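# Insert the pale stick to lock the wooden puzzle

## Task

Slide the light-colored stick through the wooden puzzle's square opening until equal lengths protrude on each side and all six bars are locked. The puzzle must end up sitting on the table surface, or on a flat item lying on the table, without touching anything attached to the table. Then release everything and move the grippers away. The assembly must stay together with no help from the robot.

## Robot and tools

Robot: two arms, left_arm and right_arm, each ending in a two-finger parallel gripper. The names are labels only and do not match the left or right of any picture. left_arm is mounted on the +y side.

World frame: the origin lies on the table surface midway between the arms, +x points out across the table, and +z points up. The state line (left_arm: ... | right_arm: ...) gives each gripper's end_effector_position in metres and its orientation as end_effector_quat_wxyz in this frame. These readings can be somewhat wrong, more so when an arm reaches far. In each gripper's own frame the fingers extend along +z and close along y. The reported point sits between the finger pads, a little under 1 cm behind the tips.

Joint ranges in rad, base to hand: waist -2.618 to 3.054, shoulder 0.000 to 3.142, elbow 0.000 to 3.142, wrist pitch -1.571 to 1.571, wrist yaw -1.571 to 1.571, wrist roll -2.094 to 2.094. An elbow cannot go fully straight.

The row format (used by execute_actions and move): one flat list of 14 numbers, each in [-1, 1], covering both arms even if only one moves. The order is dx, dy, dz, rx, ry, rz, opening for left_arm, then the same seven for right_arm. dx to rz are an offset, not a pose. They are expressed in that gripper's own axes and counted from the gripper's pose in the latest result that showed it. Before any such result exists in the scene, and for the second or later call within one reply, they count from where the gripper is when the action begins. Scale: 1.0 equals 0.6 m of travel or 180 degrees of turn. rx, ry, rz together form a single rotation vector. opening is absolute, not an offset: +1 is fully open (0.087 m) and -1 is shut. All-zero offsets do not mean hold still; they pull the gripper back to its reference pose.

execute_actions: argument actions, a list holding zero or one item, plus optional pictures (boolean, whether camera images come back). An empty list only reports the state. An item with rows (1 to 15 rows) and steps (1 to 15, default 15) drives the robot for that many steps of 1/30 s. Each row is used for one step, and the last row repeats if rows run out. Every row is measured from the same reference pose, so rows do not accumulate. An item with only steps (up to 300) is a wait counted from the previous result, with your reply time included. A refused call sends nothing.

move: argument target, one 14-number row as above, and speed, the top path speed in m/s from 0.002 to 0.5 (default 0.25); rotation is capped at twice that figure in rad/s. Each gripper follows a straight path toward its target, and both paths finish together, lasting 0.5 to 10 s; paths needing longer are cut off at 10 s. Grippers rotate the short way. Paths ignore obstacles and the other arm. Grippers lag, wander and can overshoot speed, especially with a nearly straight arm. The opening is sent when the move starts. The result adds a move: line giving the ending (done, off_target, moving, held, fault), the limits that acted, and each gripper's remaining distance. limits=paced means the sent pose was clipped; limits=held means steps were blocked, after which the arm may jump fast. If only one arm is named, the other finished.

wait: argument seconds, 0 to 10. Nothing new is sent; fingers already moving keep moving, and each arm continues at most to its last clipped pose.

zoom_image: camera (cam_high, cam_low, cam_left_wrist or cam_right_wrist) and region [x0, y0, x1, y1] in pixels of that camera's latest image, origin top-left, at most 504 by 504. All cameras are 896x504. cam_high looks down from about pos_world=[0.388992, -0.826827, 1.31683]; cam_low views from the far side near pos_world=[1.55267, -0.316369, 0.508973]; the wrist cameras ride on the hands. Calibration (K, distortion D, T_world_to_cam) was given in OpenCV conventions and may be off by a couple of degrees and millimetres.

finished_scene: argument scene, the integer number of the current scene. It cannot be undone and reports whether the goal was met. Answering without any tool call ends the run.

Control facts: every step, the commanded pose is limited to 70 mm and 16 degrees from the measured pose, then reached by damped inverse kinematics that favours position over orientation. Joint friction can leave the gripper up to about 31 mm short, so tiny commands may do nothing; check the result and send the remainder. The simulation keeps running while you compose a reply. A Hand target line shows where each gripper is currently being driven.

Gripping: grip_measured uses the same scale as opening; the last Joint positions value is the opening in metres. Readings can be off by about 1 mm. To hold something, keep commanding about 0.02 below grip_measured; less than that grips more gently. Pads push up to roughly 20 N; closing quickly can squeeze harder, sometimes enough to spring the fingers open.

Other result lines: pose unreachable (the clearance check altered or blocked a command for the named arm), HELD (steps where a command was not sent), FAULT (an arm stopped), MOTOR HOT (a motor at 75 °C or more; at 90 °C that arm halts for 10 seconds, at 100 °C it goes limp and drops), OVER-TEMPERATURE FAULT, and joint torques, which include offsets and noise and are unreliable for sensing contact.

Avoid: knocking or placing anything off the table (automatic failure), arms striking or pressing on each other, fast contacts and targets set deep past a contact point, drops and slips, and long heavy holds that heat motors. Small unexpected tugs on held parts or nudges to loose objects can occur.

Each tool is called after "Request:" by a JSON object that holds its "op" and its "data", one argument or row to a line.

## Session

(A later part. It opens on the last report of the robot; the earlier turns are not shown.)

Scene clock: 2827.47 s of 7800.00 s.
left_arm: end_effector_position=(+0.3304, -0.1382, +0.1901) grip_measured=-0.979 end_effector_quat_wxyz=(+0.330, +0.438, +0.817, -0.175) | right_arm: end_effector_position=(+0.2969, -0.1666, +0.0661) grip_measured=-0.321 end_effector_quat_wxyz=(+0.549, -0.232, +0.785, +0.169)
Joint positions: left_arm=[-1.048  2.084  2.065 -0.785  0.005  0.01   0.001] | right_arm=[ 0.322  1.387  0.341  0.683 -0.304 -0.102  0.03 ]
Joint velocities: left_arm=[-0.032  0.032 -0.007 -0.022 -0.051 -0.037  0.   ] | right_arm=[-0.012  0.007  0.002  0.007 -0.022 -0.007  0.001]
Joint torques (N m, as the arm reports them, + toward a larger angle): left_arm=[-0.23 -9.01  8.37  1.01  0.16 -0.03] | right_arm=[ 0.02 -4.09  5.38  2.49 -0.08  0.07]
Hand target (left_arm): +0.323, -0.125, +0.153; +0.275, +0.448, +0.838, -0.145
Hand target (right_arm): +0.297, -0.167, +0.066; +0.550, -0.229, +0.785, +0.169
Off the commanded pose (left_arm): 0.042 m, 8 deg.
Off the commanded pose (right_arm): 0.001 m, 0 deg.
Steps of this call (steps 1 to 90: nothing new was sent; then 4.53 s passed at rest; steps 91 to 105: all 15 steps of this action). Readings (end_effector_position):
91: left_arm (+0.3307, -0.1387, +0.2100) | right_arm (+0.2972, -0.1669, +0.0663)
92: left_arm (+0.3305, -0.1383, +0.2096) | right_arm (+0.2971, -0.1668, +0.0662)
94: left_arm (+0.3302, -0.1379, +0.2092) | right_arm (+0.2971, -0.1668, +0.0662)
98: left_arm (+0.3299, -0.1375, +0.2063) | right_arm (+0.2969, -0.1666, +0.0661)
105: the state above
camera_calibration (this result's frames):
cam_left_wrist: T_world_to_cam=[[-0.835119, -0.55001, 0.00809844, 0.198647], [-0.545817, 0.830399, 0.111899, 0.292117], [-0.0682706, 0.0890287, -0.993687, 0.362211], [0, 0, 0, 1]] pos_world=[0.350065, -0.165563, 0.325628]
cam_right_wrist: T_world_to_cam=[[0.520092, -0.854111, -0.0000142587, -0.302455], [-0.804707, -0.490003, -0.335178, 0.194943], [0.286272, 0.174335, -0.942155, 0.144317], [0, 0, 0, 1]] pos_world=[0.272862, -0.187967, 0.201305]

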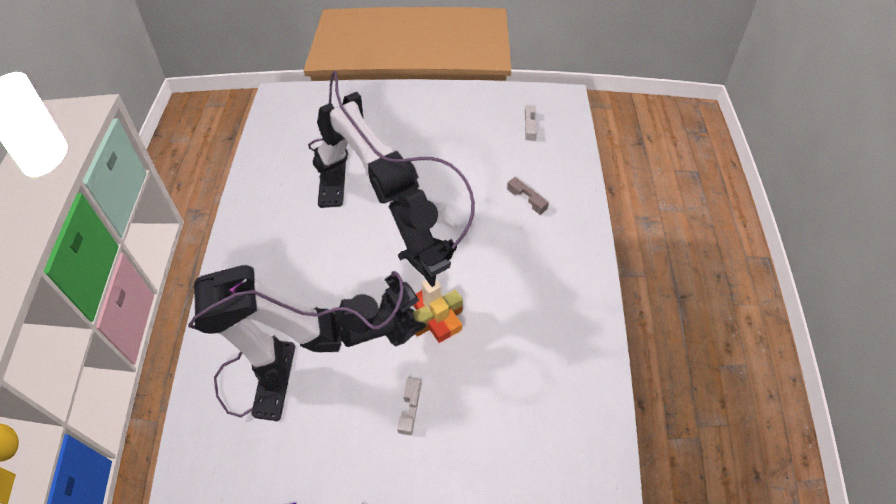

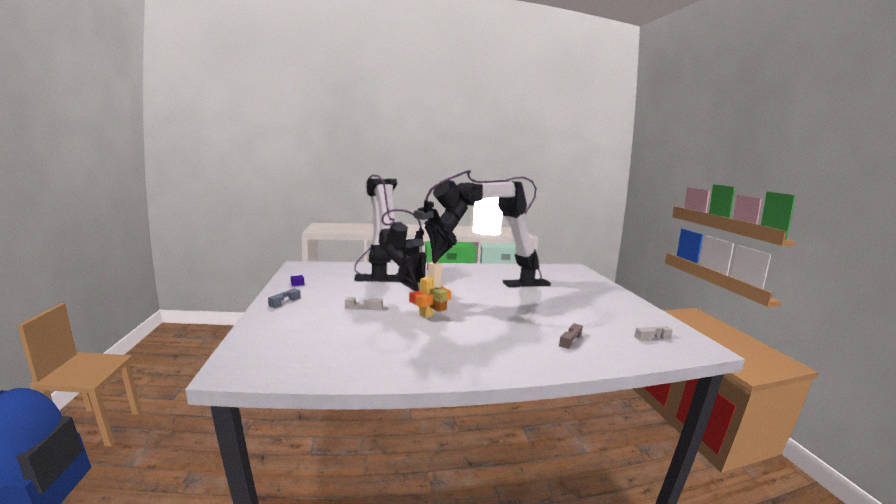

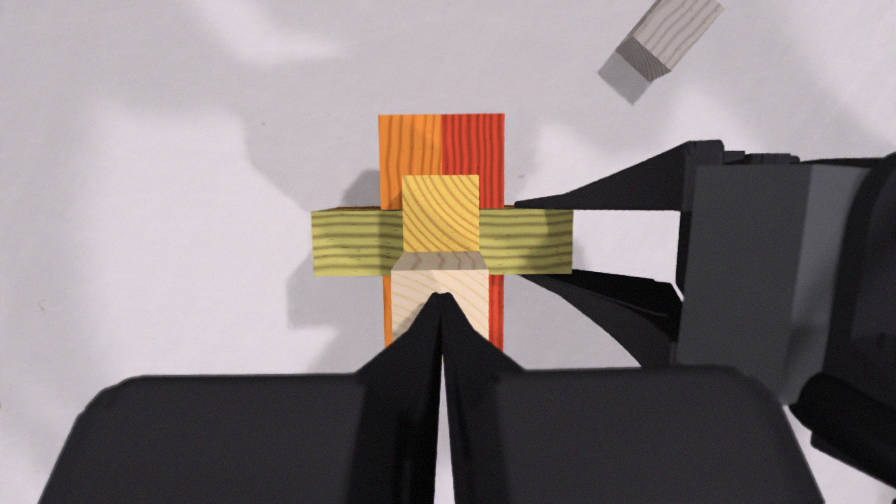

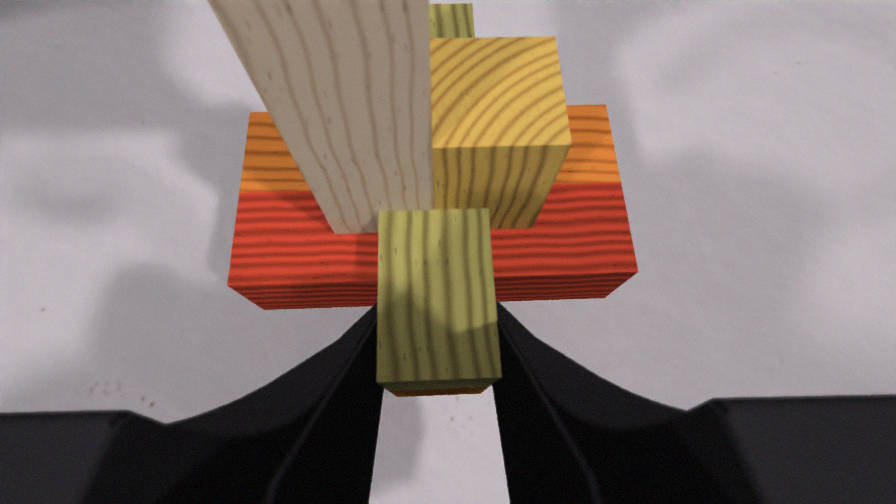

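Request:
{"op": "execute_actions", "data": {
  "actions": []
}}

Scene clock: 2848.37 s of 7800.00 s.
left_arm: end_effector_position=(+0.3304, -0.1381, +0.1898) grip_measured=-0.979 end_effector_quat_wxyz=(+0.330, +0.438, +0.818, -0.175) | right_arm: end_effector_position=(+0.2969, -0.1667, +0.0661) grip_measured=-0.321 end_effector_quat_wxyz=(+0.549, -0.232, +0.785, +0.169)
Joint positions: left_arm=[-1.048  2.085  2.065 -0.786  0.005  0.01   0.001] | right_arm=[ 0.322  1.387  0.341  0.683 -0.304 -0.103  0.03 ]
Joint velocities: left_arm=[-0.012 -0.017  0.002  0.007  0.007  0.037 -0.002] | right_arm=[-0.002 -0.007  0.017  0.022 -0.022  0.007 -0.   ]
Joint torques (N m, as the arm reports them, + toward a larger angle): left_arm=[-0.19 -8.81  8.09  1.08  0.2   0.  ] | right_arm=[ 0.05 -4.21  5.45  2.51 -0.09  0.11]
Hand target (left_arm): +0.323, -0.125, +0.153; +0.275, +0.448, +0.838, -0.145
Hand target (right_arm): +0.297, -0.167, +0.066; +0.550, -0.229, +0.785, +0.168
Off the commanded pose (left_arm): 0.041 m, 8 deg.
Off the commanded pose (right_arm): 0.001 m, 0 deg.
Steps of this call (steps 1 to 90: nothing new was sent; then 17.90 s passed at rest). Readings (end_effector_position):
1: left_arm (+0.3304, -0.1381, +0.1898) | right_arm (+0.2969, -0.1666, +0.0661)
2: left_arm (+0.3304, -0.1381, +0.1898) | right_arm (+0.2969, -0.1666, +0.0661)
4: left_arm (+0.3304, -0.1381, +0.1898) | right_arm (+0.2969, -0.1667, +0.0661)
8: left_arm (+0.3304, -0.1381, +0.1898) | right_arm (+0.2969, -0.1667, +0.0661)
90: the state above
camera_calibration (this result's frames):
cam_left_wrist: T_world_to_cam=[[-0.835113, -0.550018, 0.00811621, 0.198641], [-0.545744, 0.830293, 0.113036, 0.291768], [-0.0689107, 0.0899686, -0.993558, 0.362208], [0, 0, 0, 1]] pos_world=[0.350079, -0.165584, 0.325282]
cam_right_wrist: T_world_to_cam=[[0.520202, -0.854043, 0.00034433, -0.302516], [-0.804577, -0.490207, -0.335191, 0.194871], [0.286436, 0.17409, -0.94215, 0.144226], [0, 0, 0, 1]] pos_world=[0.272847, -0.187943, 0.201306]

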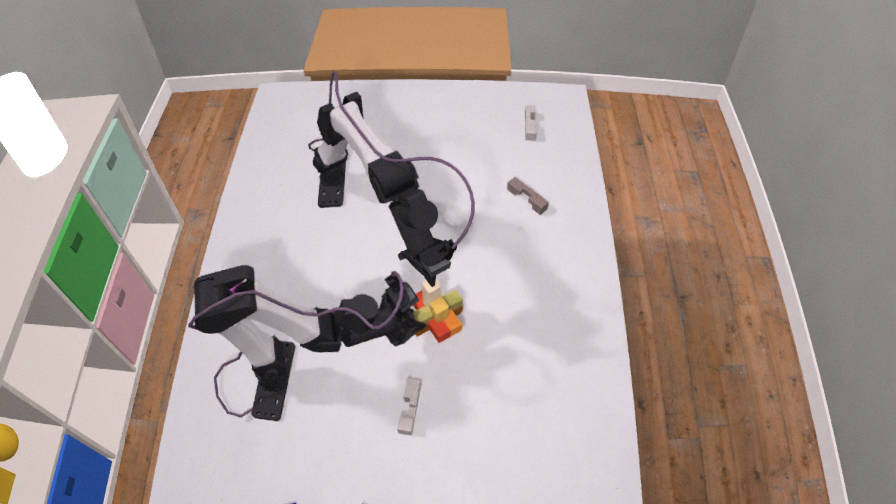

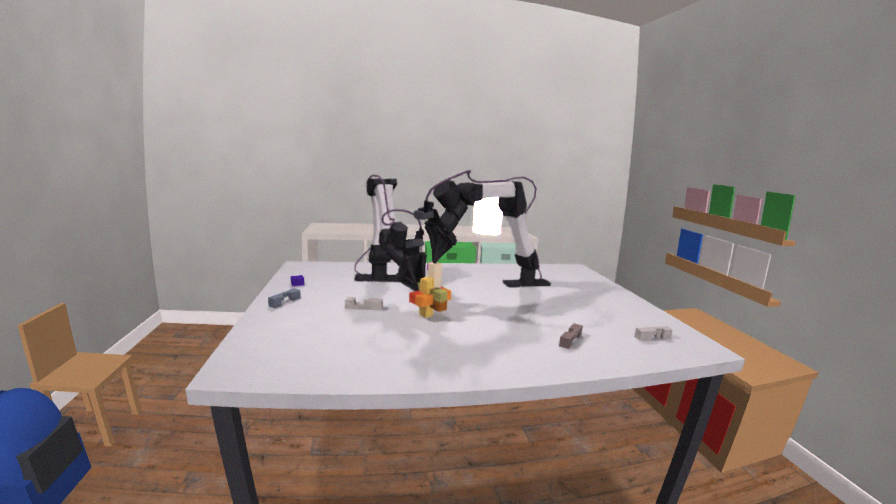

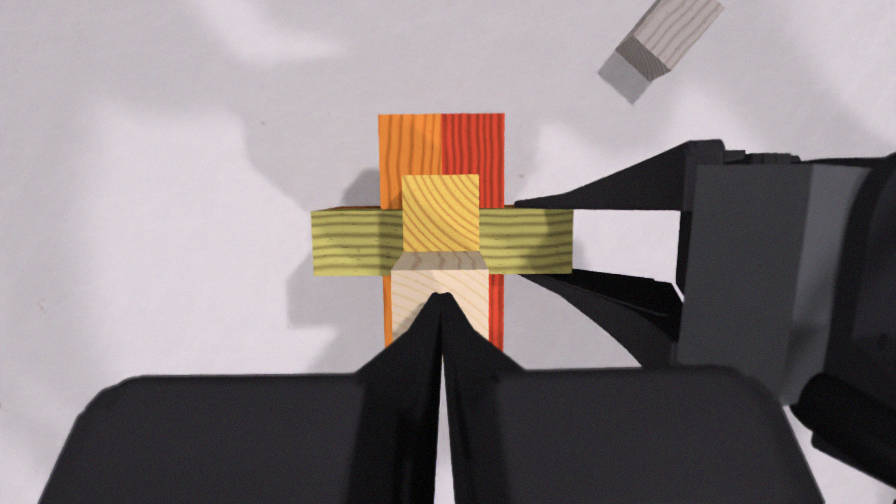

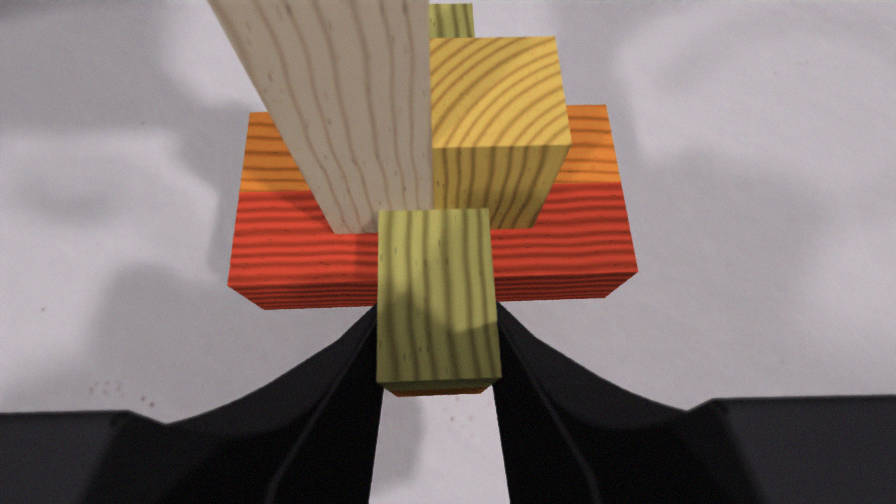

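Request:
{"op": "execute_actions", "data": {
  "actions": [
    {"rows": [[0.025,0,-0.002,0,0.020,0,-1,0,0,0,0,0,0,-0.345],[0.030,0,0.002,0,0.023,0,-1,0,0,0,0,0,0,-0.345],[0.034,0,0.005,0,0.026,0,-1,0,0,0,0,0,0,-0.345],[0.039,0,0.009,0,0.029,0,-1,0,0,0,0,0,0,-0.345],[0.043,0,0.013,0,0.032,0,-1,0,0,0,0,0,0,-0.345],[0.048,0,0.016,0,0.034,0,-1,0,0,0,0,0,0,-0.345],[0.053,0,0.020,0,0.037,0,-1,0,0,0,0,0,0,-0.345],[0.057,0,0.024,0,0.040,0,-1,0,0,0,0,0,0,-0.345],[0.062,0,0.027,0,0.043,0,-1,0,0,0,0,0,0,-0.345],[0.066,0,0.031,0,0.046,0,-1,0,0,0,0,0,0,-0.345],[0.071,0,0.034,0,0.049,0,-1,0,0,0,0,0,0,-0.345],[0.076,0,0.038,0,0.052,0,-1,0,0,0,0,0,0,-0.345],[0.080,0,0.042,0,0.055,0,-1,0,0,0,0,0,0,-0.345],[0.085,0,0.045,0,0.058,0,-1,0,0,0,0,0,0,-0.345],[0.0895,0,0.049,0,0.0605,0,-1,0,0,0,0,0,0,-0.345]], "steps": 15}
  ]
}}

Scene clock: 2858.77 s of 7800.00 s.
left_arm: end_effector_position=(+0.3299, -0.1374, +0.1851) grip_measured=-0.979 end_effector_quat_wxyz=(+0.324, +0.440, +0.820, -0.172) | right_arm: end_effector_position=(+0.2967, -0.1665, +0.0659) grip_measured=-0.321 end_effector_quat_wxyz=(+0.549, -0.235, +0.784, +0.168)
Joint positions: left_arm=[-1.048  2.093  2.066 -0.794  0.005  0.01   0.001] | right_arm=[ 0.322  1.387  0.341  0.682 -0.306 -0.108  0.03 ]
Joint velocities: left_arm=[-0.007  0.095  0.012  0.066  0.066  0.022  0.   ] | right_arm=[-0.012 -0.007 -0.007  0.066 -0.051 -0.007 -0.001]
Joint torques (N m, as the arm reports them, + toward a larger angle): left_arm=[-0.05 -7.98  7.54  0.85  0.2   0.08] | right_arm=[-0.22 -4.16  5.58  2.45 -0.08  0.07]
Hand target (left_arm): +0.320, -0.121, +0.135; +0.252, +0.452, +0.845, -0.133
Hand target (right_arm): +0.297, -0.167, +0.066; +0.549, -0.232, +0.785, +0.169
Off the commanded pose (left_arm): 0.056 m, 10 deg.
Off the commanded pose (right_arm): 0.000 m, 0 deg.
Steps of this call (steps 1 to 90: nothing new was sent; then 6.90 s passed at rest; steps 91 to 105: all 15 steps of this action). Readings (end_effector_position):
91: left_arm (+0.3304, -0.1382, +0.1907) | right_arm (+0.2969, -0.1666, +0.0661)
92: left_arm (+0.3303, -0.1380, +0.1906) | right_arm (+0.2969, -0.1666, +0.0661)
94: left_arm (+0.3301, -0.1378, +0.1904) | right_arm (+0.2969, -0.1666, +0.0661)
98: left_arm (+0.3300, -0.1375, +0.1902) | right_arm (+0.2968, -0.1665, +0.0660)
105: the state above
camera_calibration (this result's frames):
cam_left_wrist: T_world_to_cam=[[-0.835046, -0.550117, 0.00834034, 0.198589], [-0.544763, 0.828852, 0.127425, 0.288268], [-0.0770115, 0.101862, -0.991813, 0.361434], [0, 0, 0, 1]] pos_world=[0.350703, -0.166501, 0.320086]
cam_right_wrist: T_world_to_cam=[[0.523982, -0.851717, 0.00459505, -0.303275], [-0.801722, -0.495032, -0.33494, 0.193097], [0.287549, 0.171819, -0.942228, 0.143437], [0, 0, 0, 1]] pos_world=[0.272476, -0.187361, 0.20122]

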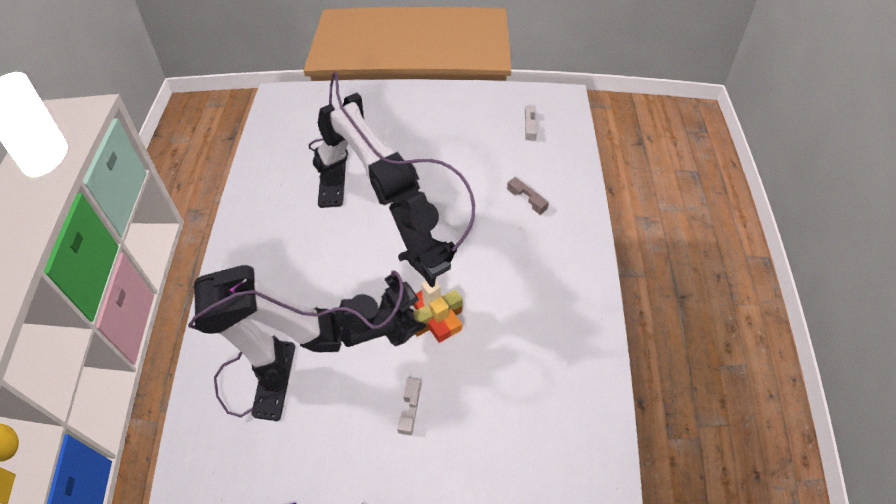

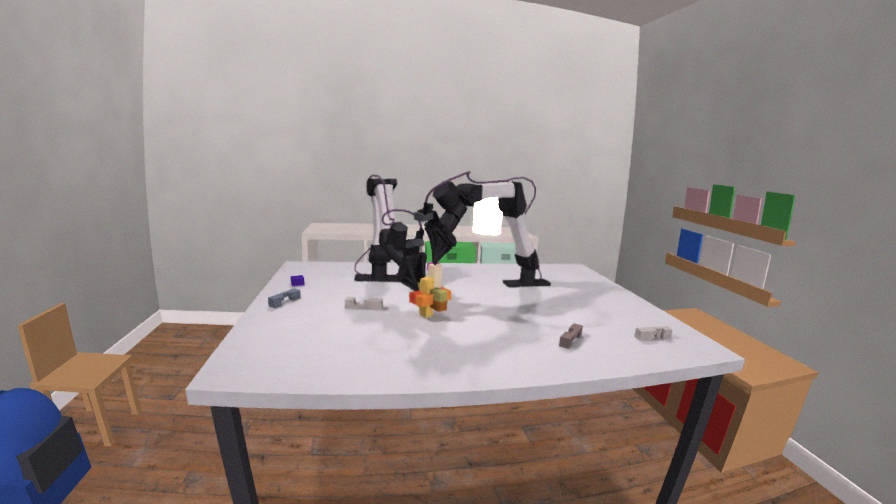

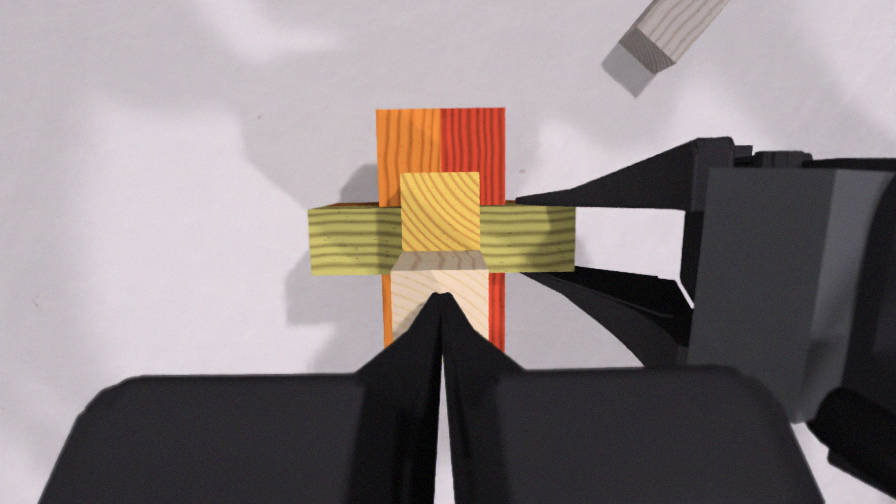

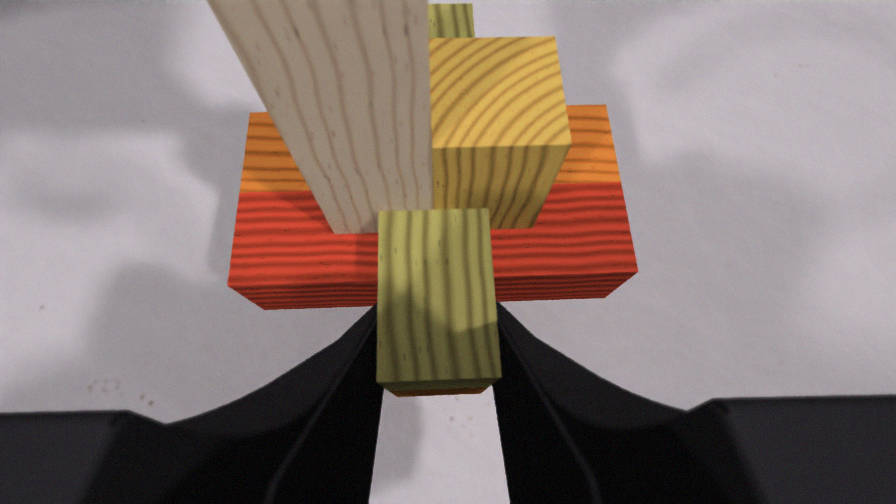

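Request:
{"op": "execute_actions", "data": {
  "actions": []
}}

Scene clock: 2859.80 s of 7800.00 s.
left_arm: end_effector_position=(+0.3300, -0.1374, +0.1759) grip_measured=-0.979 end_effector_quat_wxyz=(+0.315, +0.441, +0.823, -0.167) | right_arm: end_effector_position=(+0.2967, -0.1664, +0.0660) grip_measured=-0.321 end_effector_quat_wxyz=(+0.549, -0.235, +0.784, +0.168)
Joint positions: left_arm=[-1.048  2.109  2.066 -0.799  0.004  0.01   0.001] | right_arm=[ 0.322  1.387  0.341  0.682 -0.307 -0.11   0.03 ]
Joint velocities: left_arm=[ 0.007  0.002 -0.012  0.051 -0.081  0.007  0.   ] | right_arm=[-0.012 -0.007 -0.017  0.022 -0.081 -0.007  0.001]
Joint torques (N m, as the arm reports them, + toward a larger angle): left_arm=[-0.25 -8.87  7.51  0.87  0.16  0.  ] | right_arm=[-0.12 -4.35  5.6   2.44 -0.06  0.12]
Hand target (left_arm): +0.320, -0.121, +0.135; +0.252, +0.452, +0.845, -0.133
Hand target (right_arm): +0.297, -0.167, +0.066; +0.550, -0.232, +0.785, +0.169
Off the commanded pose (left_arm): 0.048 m, 9 deg.
Off the commanded pose (right_arm): 0.000 m, 0 deg.
Steps of this call (steps 1 to 31: nothing new was sent). Readings (end_effector_position):
1: left_arm (+0.3299, -0.1375, +0.1830) | right_arm (+0.2967, -0.1665, +0.0659)
2: left_arm (+0.3299, -0.1375, +0.1809) | right_arm (+0.2967, -0.1665, +0.0659)
4: left_arm (+0.3300, -0.1375, +0.1775) | right_arm (+0.2967, -0.1665, +0.0659)
8: left_arm (+0.3300, -0.1374, +0.1760) | right_arm (+0.2967, -0.1664, +0.0660)
31: the state above
camera_calibration (this result's frames):
cam_left_wrist: T_world_to_cam=[[-0.834806, -0.55048, 0.00838302, 0.198596], [-0.543349, 0.826254, 0.148584, 0.284935], [-0.0887193, 0.119484, -0.988864, 0.358104], [0, 0, 0, 1]] pos_world=[0.35238, -0.168893, 0.310114]
cam_right_wrist: T_world_to_cam=[[0.524918, -0.851136, 0.00541031, -0.303424], [-0.801, -0.496127, -0.335049, 0.192717], [0.287856, 0.171539, -0.942185, 0.143307], [0, 0, 0, 1]] pos_world=[0.272387, -0.187226, 0.201233]

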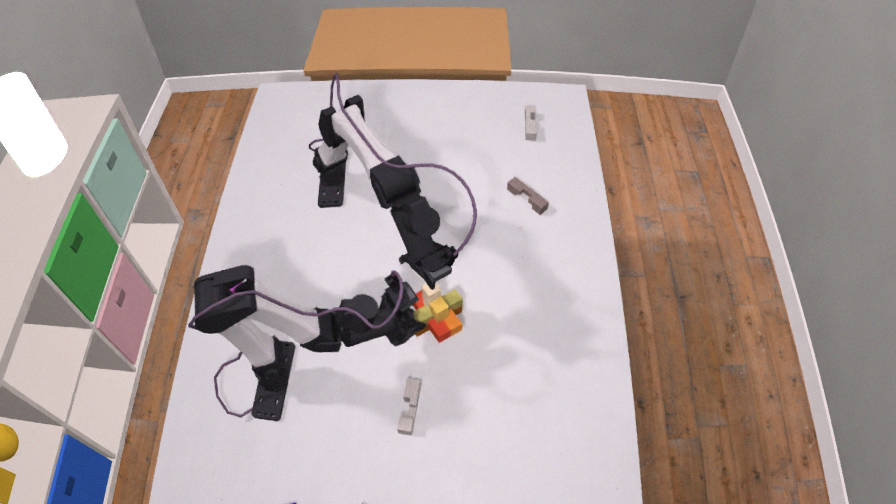

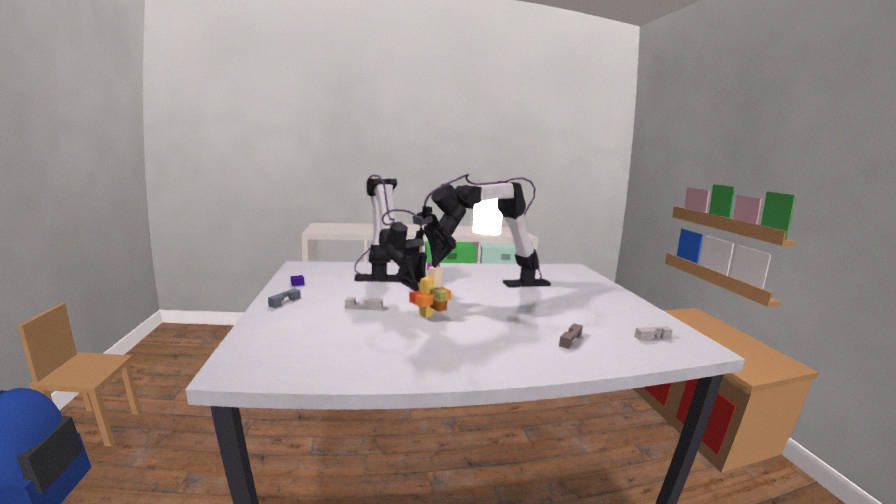

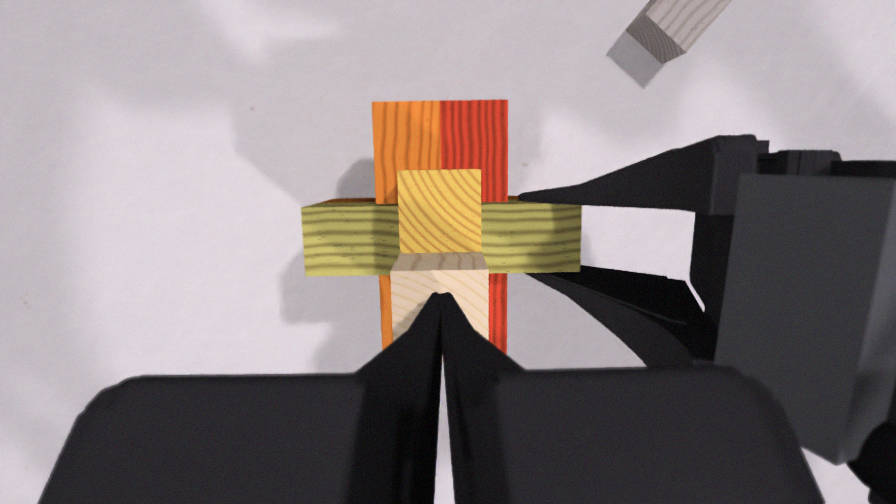

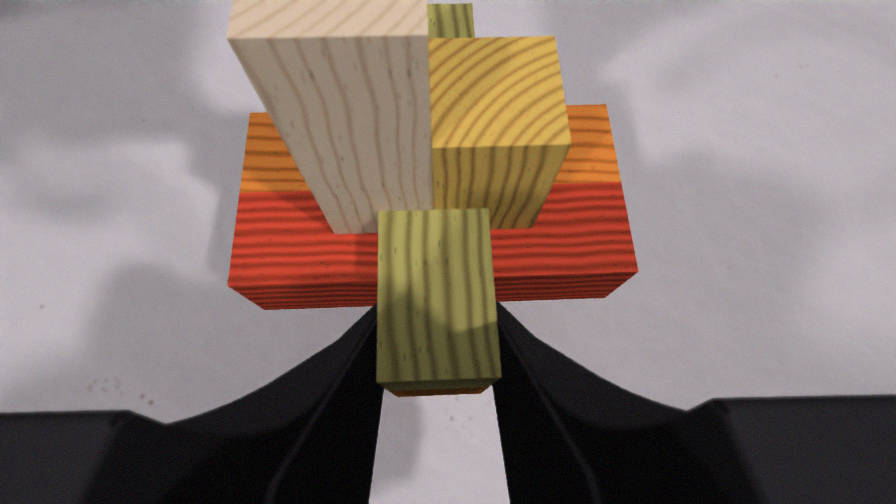

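Request:
{"op": "zoom_image", "data": {
  "camera": "cam_low",
  "region": [370, 190, 500, 330]
}}

Request:
{"op": "zoom_image", "data": {
  "camera": "cam_high",
  "region": [360, 220, 500, 360]
}}

Region (370, 190, 500, 330) of cam_low's 896x504 image, scaled by 3.600, with more detail than that image has; it fills the left 468 columns of this view, and the rest is white.

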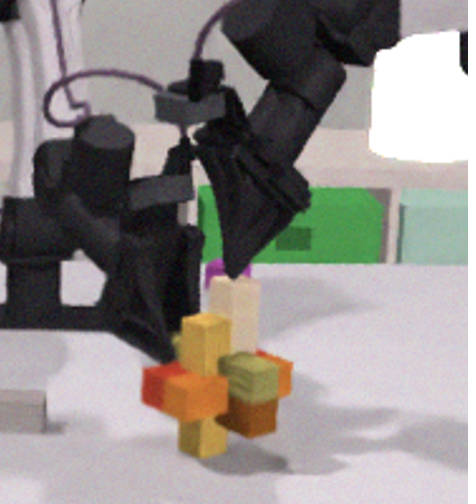

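Region (360, 220, 500, 360) of cam_high's 896x504 image, scaled by 3.600, with more detail than that image has.

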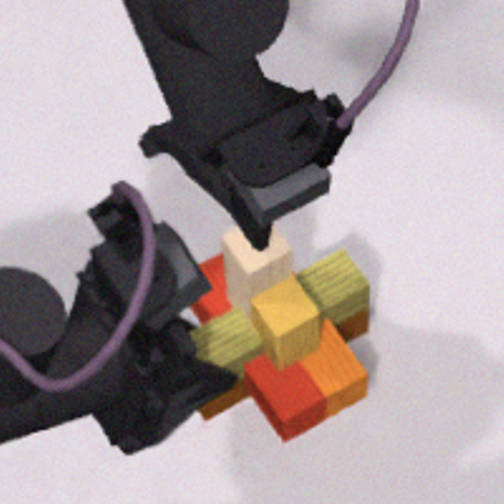

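Request:
{"op": "execute_actions", "data": {
  "actions": [
    {"rows": [[0.025,0,-0.002,0,0.020,0,-1,0,0,0,0,0,0,-0.345],[0.030,0,0.002,0,0.023,0,-1,0,0,0,0,0,0,-0.345],[0.034,0,0.005,0,0.026,0,-1,0,0,0,0,0,0,-0.345],[0.039,0,0.009,0,0.029,0,-1,0,0,0,0,0,0,-0.345],[0.043,0,0.013,0,0.032,0,-1,0,0,0,0,0,0,-0.345],[0.048,0,0.016,0,0.034,0,-1,0,0,0,0,0,0,-0.345],[0.053,0,0.020,0,0.037,0,-1,0,0,0,0,0,0,-0.345],[0.057,0,0.024,0,0.040,0,-1,0,0,0,0,0,0,-0.345],[0.062,0,0.027,0,0.043,0,-1,0,0,0,0,0,0,-0.345],[0.066,0,0.031,0,0.046,0,-1,0,0,0,0,0,0,-0.345],[0.071,0,0.034,0,0.049,0,-1,0,0,0,0,0,0,-0.345],[0.076,0,0.038,0,0.052,0,-1,0,0,0,0,0,0,-0.345],[0.080,0,0.042,0,0.055,0,-1,0,0,0,0,0,0,-0.345],[0.085,0,0.045,0,0.058,0,-1,0,0,0,0,0,0,-0.345],[0.0895,0,0.049,0,0.0605,0,-1,0,0,0,0,0,0,-0.345]], "steps": 15}
  ],
  "pictures": false
}}

Request:
{"op": "wait", "data": {
  "seconds": 0.5
}}

Scene clock: 2897.67 s of 7800.00 s.
left_arm: end_effector_position=(+0.3298, -0.1371, +0.1741) grip_measured=-0.979 end_effector_quat_wxyz=(+0.313, +0.442, +0.824, -0.166) | right_arm: end_effector_position=(+0.2966, -0.1663, +0.0659) grip_measured=-0.321 end_effector_quat_wxyz=(+0.550, -0.238, +0.783, +0.168)
Joint positions: left_arm=[-1.048  2.113  2.068 -0.803  0.004  0.01   0.001] | right_arm=[ 0.322  1.387  0.341  0.681 -0.309 -0.115  0.03 ]
Joint velocities: left_arm=[-0.017  0.061 -0.012  0.051 -0.022 -0.037  0.   ] | right_arm=[-0.012  0.007 -0.007 -0.007 -0.066 -0.051 -0.   ]
Joint torques (N m, as the arm reports them, + toward a larger angle): left_arm=[-0.15 -7.91  7.13  0.82  0.2   0.03] | right_arm=[-0.01 -4.1   5.31  2.39 -0.08  0.11]
Hand target (left_arm): +0.318, -0.119, +0.123; +0.237, +0.454, +0.850, -0.125
Hand target (right_arm): +0.297, -0.166, +0.066; +0.549, -0.236, +0.784, +0.168
Off the commanded pose (left_arm): 0.059 m, 11 deg.
Off the commanded pose (right_arm): 0.000 m, 0 deg.
Steps of this call (steps 1 to 90: nothing new was sent; then 34.37 s passed at rest; steps 91 to 105: all 15 steps of this action). Readings (end_effector_position):
91: left_arm (+0.3301, -0.1375, +0.1769) | right_arm (+0.2967, -0.1664, +0.0660)
92: left_arm (+0.3300, -0.1375, +0.1769) | right_arm (+0.2967, -0.1664, +0.0660)
94: left_arm (+0.3299, -0.1373, +0.1768) | right_arm (+0.2966, -0.1664, +0.0659)
98: left_arm (+0.3297, -0.1371, +0.1766) | right_arm (+0.2966, -0.1663, +0.0659)
105: the state above

Scene clock: 2898.17 s of 7800.00 s.
left_arm: end_effector_position=(+0.3299, -0.1373, +0.1666) grip_measured=-0.979 end_effector_quat_wxyz=(+0.306, +0.443, +0.827, -0.162) | right_arm: end_effector_position=(+0.2966, -0.1663, +0.0659) grip_measured=-0.321 end_effector_quat_wxyz=(+0.550, -0.238, +0.783, +0.168)
Joint positions: left_arm=[-1.048  2.126  2.068 -0.806  0.004  0.01   0.001] | right_arm=[ 0.322  1.387  0.341  0.681 -0.309 -0.115  0.03 ]
Joint velocities: left_arm=[ 0.012 -0.002  0.002 -0.081  0.007 -0.037  0.   ] | right_arm=[ 0.002 -0.002 -0.002 -0.037 -0.007 -0.051 -0.001]
Joint torques (N m, as the arm reports them, + toward a larger angle): left_arm=[-0.29 -8.82  7.25  0.76  0.15  0.03] | right_arm=[-0.06 -4.06  5.18  2.45 -0.14  0.08]
Hand target (left_arm): +0.318, -0.119, +0.123; +0.237, +0.454, +0.850, -0.125
Hand target (right_arm): +0.297, -0.166, +0.066; +0.549, -0.235, +0.784, +0.168
Off the commanded pose (left_arm): 0.053 m, 10 deg.
Off the commanded pose (right_arm): 0.000 m, 0 deg.
Steps of this call (steps 1 to 15: nothing new was sent). Readings (end_effector_position):
1: left_arm (+0.3298, -0.1371, +0.1729) | right_arm (+0.2966, -0.1663, +0.0659)
2: left_arm (+0.3298, -0.1371, +0.1714) | right_arm (+0.2966, -0.1663, +0.0659)
4: left_arm (+0.3299, -0.1372, +0.1687) | right_arm (+0.2966, -0.1663, +0.0659)
8: left_arm (+0.3299, -0.1373, +0.1666) | right_arm (+0.2966, -0.1663, +0.0659)
15: the state above
camera_calibration (this result's frames):
cam_left_wrist: T_world_to_cam=[[-0.834698, -0.550639, 0.0087177, 0.198559], [-0.541325, 0.823283, 0.170799, 0.281393], [-0.101226, 0.137847, -0.985267, 0.35496], [0, 0, 0, 1]] pos_world=[0.353993, -0.171262, 0.299938]
cam_right_wrist: T_world_to_cam=[[0.52785, -0.849287, 0.00931057, -0.304103], [-0.798586, -0.500011, -0.335035, 0.191311], [0.289196, 0.169413, -0.94216, 0.14252], [0, 0, 0, 1]] pos_world=[0.272083, -0.186757, 0.201203]

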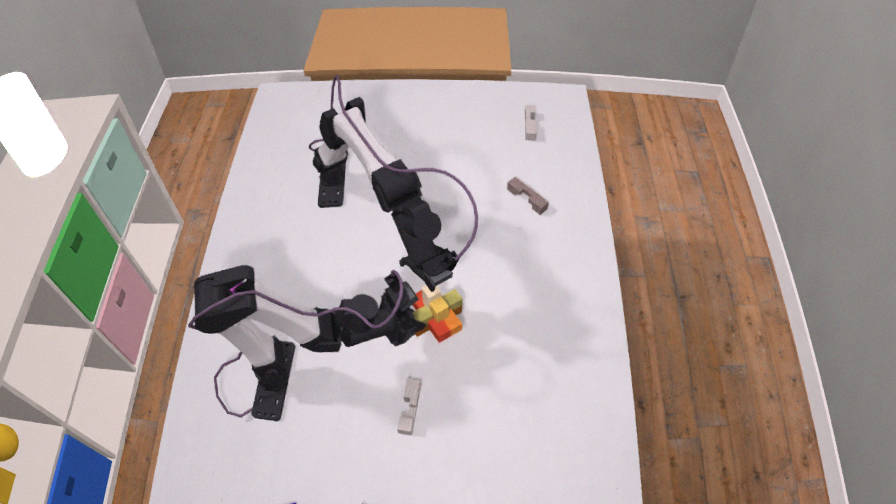

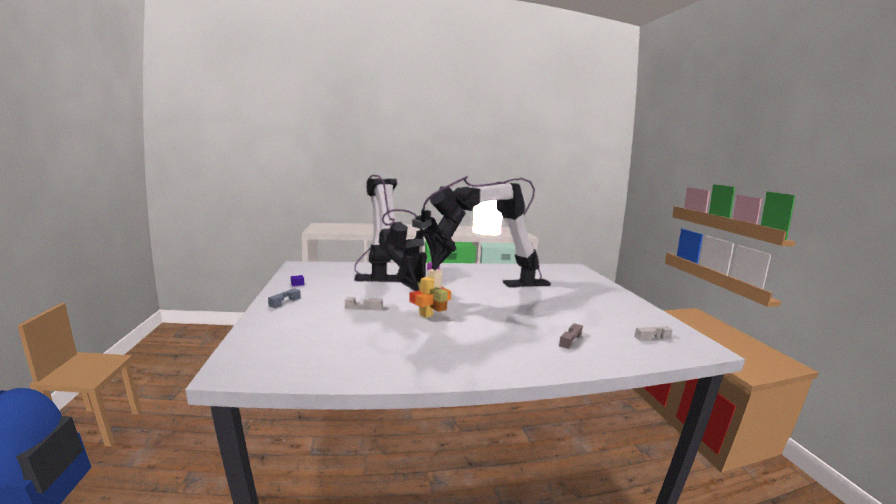

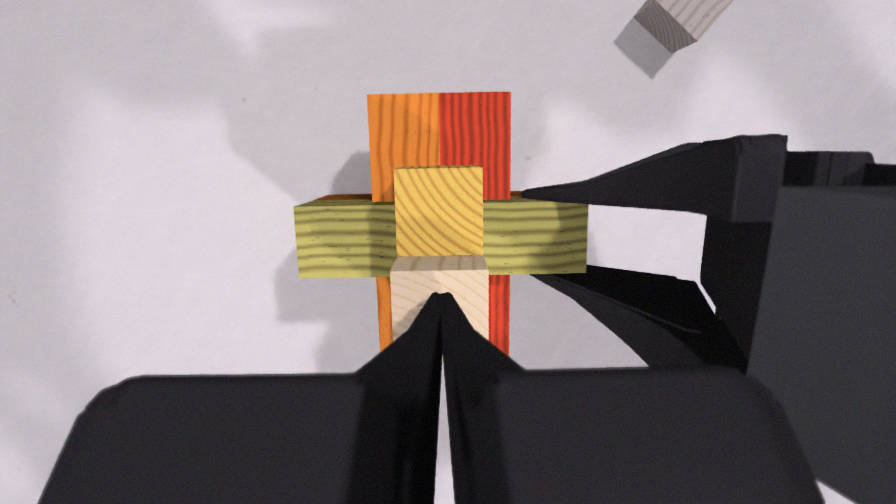

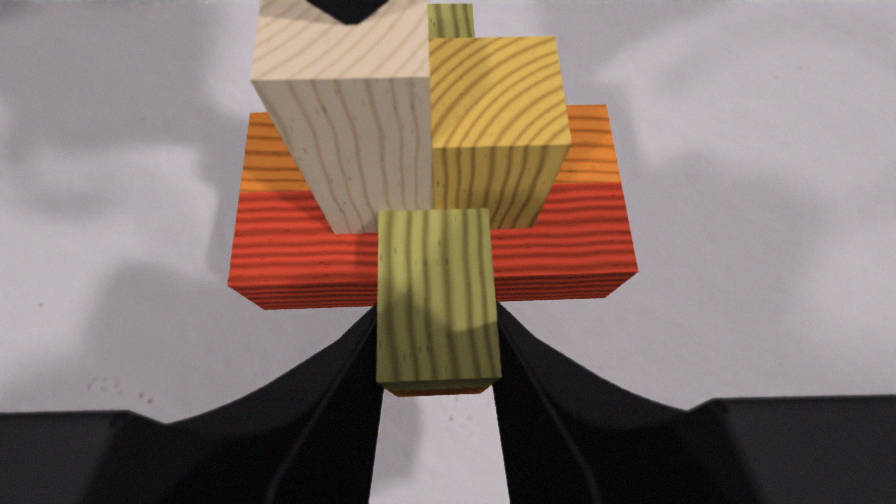

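Request:
{"op": "execute_actions", "data": {
  "actions": [
    {"rows": [[0.030,0,0.004,0,0.024,0,-1,0,0,0,0.003,0,0.006,-0.345],[0.036,0,0.010,0,0.028,0,-1,0,0,0,0.003,0,0.006,-0.345],[0.042,0,0.016,0,0.032,0,-1,0,0,0,0.003,0,0.006,-0.345],[0.048,0,0.022,0,0.036,0,-1,0,0,0,0.003,0,0.006,-0.345],[0.054,0,0.028,0,0.040,0,-1,0,0,0,0.003,0,0.006,-0.345],[0.060,0,0.034,0,0.044,0,-1,0,0,0,0.003,0,0.006,-0.345],[0.065,0,0.039,0,0.047,0,-1,0,0,0,0.003,0,0.006,-0.345],[0.069,0,0.043,0,0.050,0,-1,0,0,0,0.003,0,0.006,-0.345],[0.073,0,0.047,0,0.053,0,-1,0,0,0,0.003,0,0.006,-0.345],[0.076,0,0.050,0,0.055,0,-1,0,0,0,0.003,0,0.006,-0.345],[0.079,0,0.053,0,0.057,0,-1,0,0,0,0.003,0,0.006,-0.345],[0.082,0,0.056,0,0.059,0,-1,0,0,0,0.003,0,0.006,-0.345],[0.085,0,0.059,0,0.061,0,-1,0,0,0,0.003,0,0.006,-0.345],[0.087,0,0.061,0,0.062,0,-1,0,0,0,0.003,0,0.006,-0.345],[0.089,0,0.0638,0,0.0637,0,-1,0,0,0,0.003,0,0.006,-0.345]], "steps": 15}
  ],
  "pictures": false
}}

Request:
{"op": "wait", "data": {
  "seconds": 0.5
}}

Scene clock: 2915.37 s of 7800.00 s.
left_arm: end_effector_position=(+0.3305, -0.1382, +0.1640) grip_measured=-0.979 end_effector_quat_wxyz=(+0.299, +0.444, +0.829, -0.159) | right_arm: end_effector_position=(+0.2967, -0.1665, +0.0659) grip_measured=-0.321 end_effector_quat_wxyz=(+0.549, -0.235, +0.784, +0.168)
Joint positions: left_arm=[-1.048  2.15   2.103 -0.833  0.004  0.01   0.001] | right_arm=[ 0.322  1.387  0.341  0.681 -0.307 -0.11   0.03 ]
Joint velocities: left_arm=[-0.017  0.085  0.032 -0.037 -0.022  0.037 -0.   ] | right_arm=[ 0.002 -0.012 -0.002 -0.037 -0.037 -0.081 -0.   ]
Joint torques (N m, as the arm reports them, + toward a larger angle): left_arm=[-0.05 -7.13  6.83  1.    0.17  0.04] | right_arm=[ 0.32 -4.17  5.39  2.47  0.02  0.24]
Hand target (left_arm): +0.320, -0.121, +0.107; +0.223, +0.456, +0.854, -0.118
Hand target (right_arm): +0.297, -0.166, +0.066; +0.549, -0.228, +0.786, +0.169
Off the commanded pose (left_arm): 0.063 m, 11 deg.
Off the commanded pose (right_arm): 0.000 m, 1 deg.
Steps of this call (steps 1 to 90: nothing new was sent; then 13.70 s passed at rest; steps 91 to 105: all 15 steps of this action). Readings (end_effector_position):
91: left_arm (+0.3301, -0.1376, +0.1677) | right_arm (+0.2966, -0.1663, +0.0659)
92: left_arm (+0.3301, -0.1376, +0.1681) | right_arm (+0.2966, -0.1663, +0.0659)
94: left_arm (+0.3299, -0.1373, +0.1675) | right_arm (+0.2966, -0.1663, +0.0659)
98: left_arm (+0.3304, -0.1380, +0.1665) | right_arm (+0.2966, -0.1664, +0.0659)
105: the state above

Scene clock: 2915.87 s of 7800.00 s.
left_arm: end_effector_position=(+0.3309, -0.1385, +0.1466) grip_measured=-0.979 end_effector_quat_wxyz=(+0.284, +0.447, +0.835, -0.150) | right_arm: end_effector_position=(+0.2967, -0.1665, +0.0659) grip_measured=-0.321 end_effector_quat_wxyz=(+0.549, -0.235, +0.784, +0.168)
Joint positions: left_arm=[-1.048  2.183  2.104 -0.838  0.004  0.01   0.001] | right_arm=[ 0.322  1.387  0.341  0.681 -0.307 -0.11   0.03 ]
Joint velocities: left_arm=[-0.007 -0.007  0.007 -0.007 -0.022 -0.037 -0.   ] | right_arm=[ 0.002  0.002  0.002  0.037 -0.037 -0.037 -0.001]
Joint torques (N m, as the arm reports them, + toward a larger angle): left_arm=[ 0.06 -9.46  7.2   0.92  0.16  0.  ] | right_arm=[ 0.41 -4.41  5.49  2.44  0.04  0.24]
Hand target (left_arm): +0.320, -0.121, +0.107; +0.223, +0.456, +0.853, -0.118
Hand target (right_arm): +0.297, -0.166, +0.066; +0.549, -0.228, +0.786, +0.169
Off the commanded pose (left_arm): 0.047 m, 8 deg.
Off the commanded pose (right_arm): 0.000 m, 1 deg.
Steps of this call (steps 1 to 15: nothing new was sent). Readings (end_effector_position):
1: left_arm (+0.3307, -0.1383, +0.1625) | right_arm (+0.2967, -0.1665, +0.0659)
2: left_arm (+0.3306, -0.1382, +0.1602) | right_arm (+0.2967, -0.1665, +0.0659)
4: left_arm (+0.3307, -0.1383, +0.1547) | right_arm (+0.2967, -0.1665, +0.0659)
8: left_arm (+0.3309, -0.1385, +0.1470) | right_arm (+0.2967, -0.1665, +0.0659)
15: the state above
camera_calibration (this result's frames):
cam_left_wrist: T_world_to_cam=[[-0.834173, -0.551431, 0.00888816, 0.198583], [-0.535891, 0.814262, 0.223155, 0.275656], [-0.130292, 0.181387, -0.974742, 0.349551], [0, 0, 0, 1]] pos_world=[0.358917, -0.178355, 0.277443]
cam_right_wrist: T_world_to_cam=[[0.524616, -0.851322, 0.00543115, -0.30342], [-0.801288, -0.495918, -0.334668, 0.192738], [0.287603, 0.17122, -0.942321, 0.143271], [0, 0, 0, 1]] pos_world=[0.272412, -0.187256, 0.201159]

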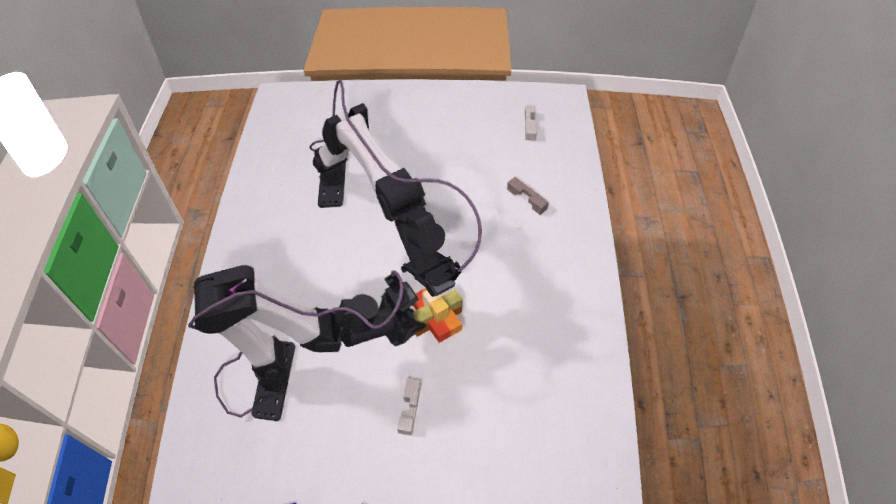

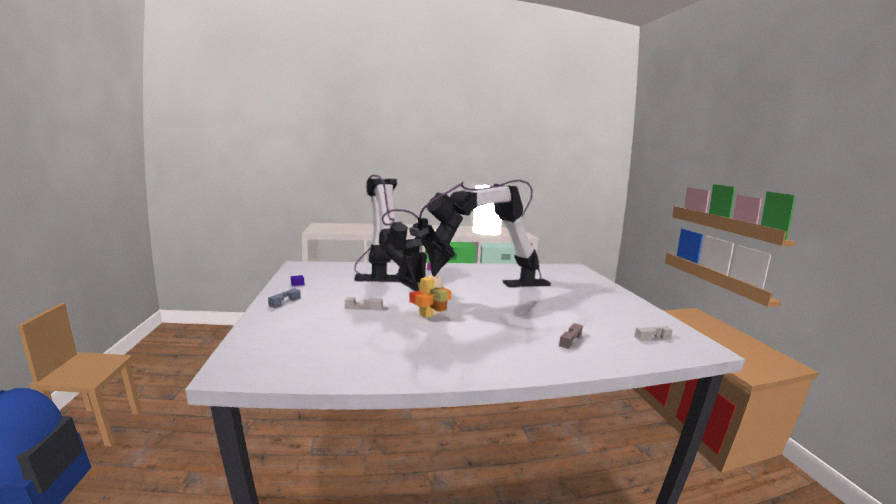

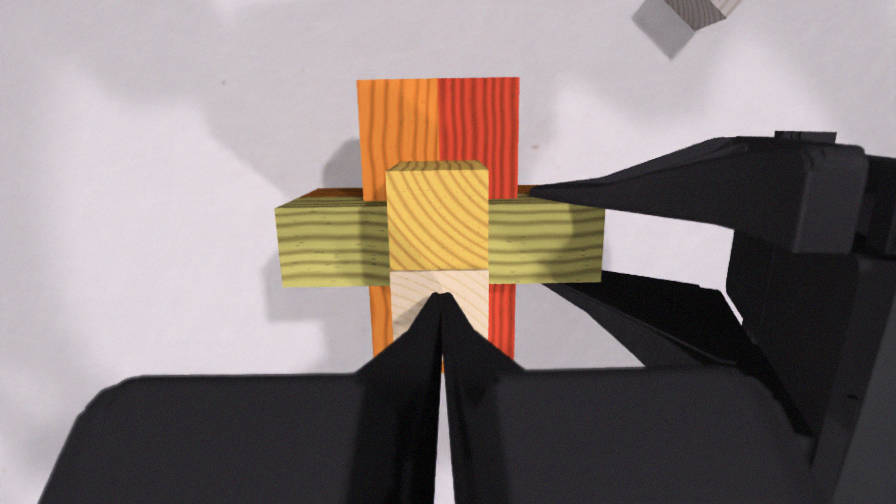

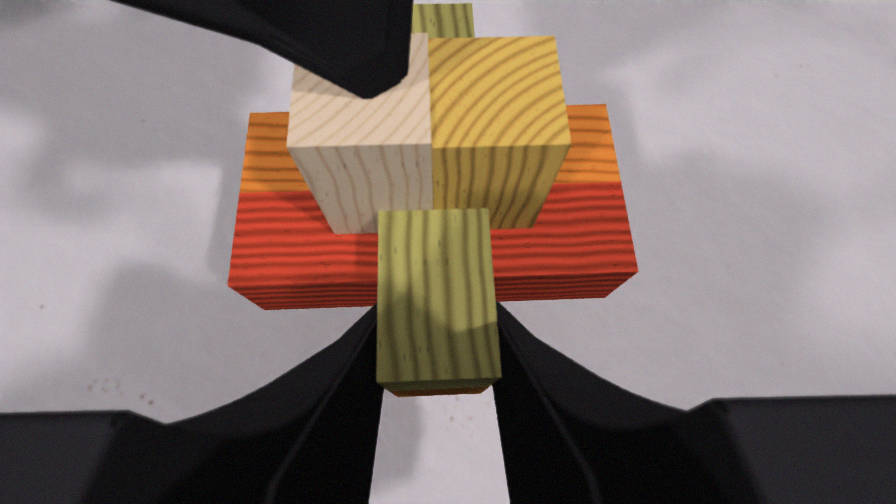

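Nearly flush. Zoom to check.

Request:
{"op": "zoom_image", "data": {
  "camera": "cam_right_wrist",
  "region": [370, 100, 490, 190]
}}

Region (370, 100, 490, 190) of cam_right_wrist's 896x504 image, scaled by 4.200, with more detail than that image has; it fills the top 378 rows of this view, and the rest is white.

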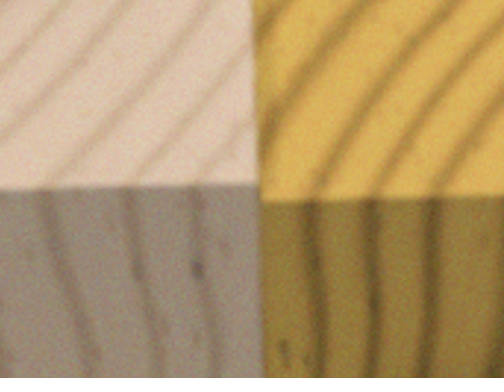

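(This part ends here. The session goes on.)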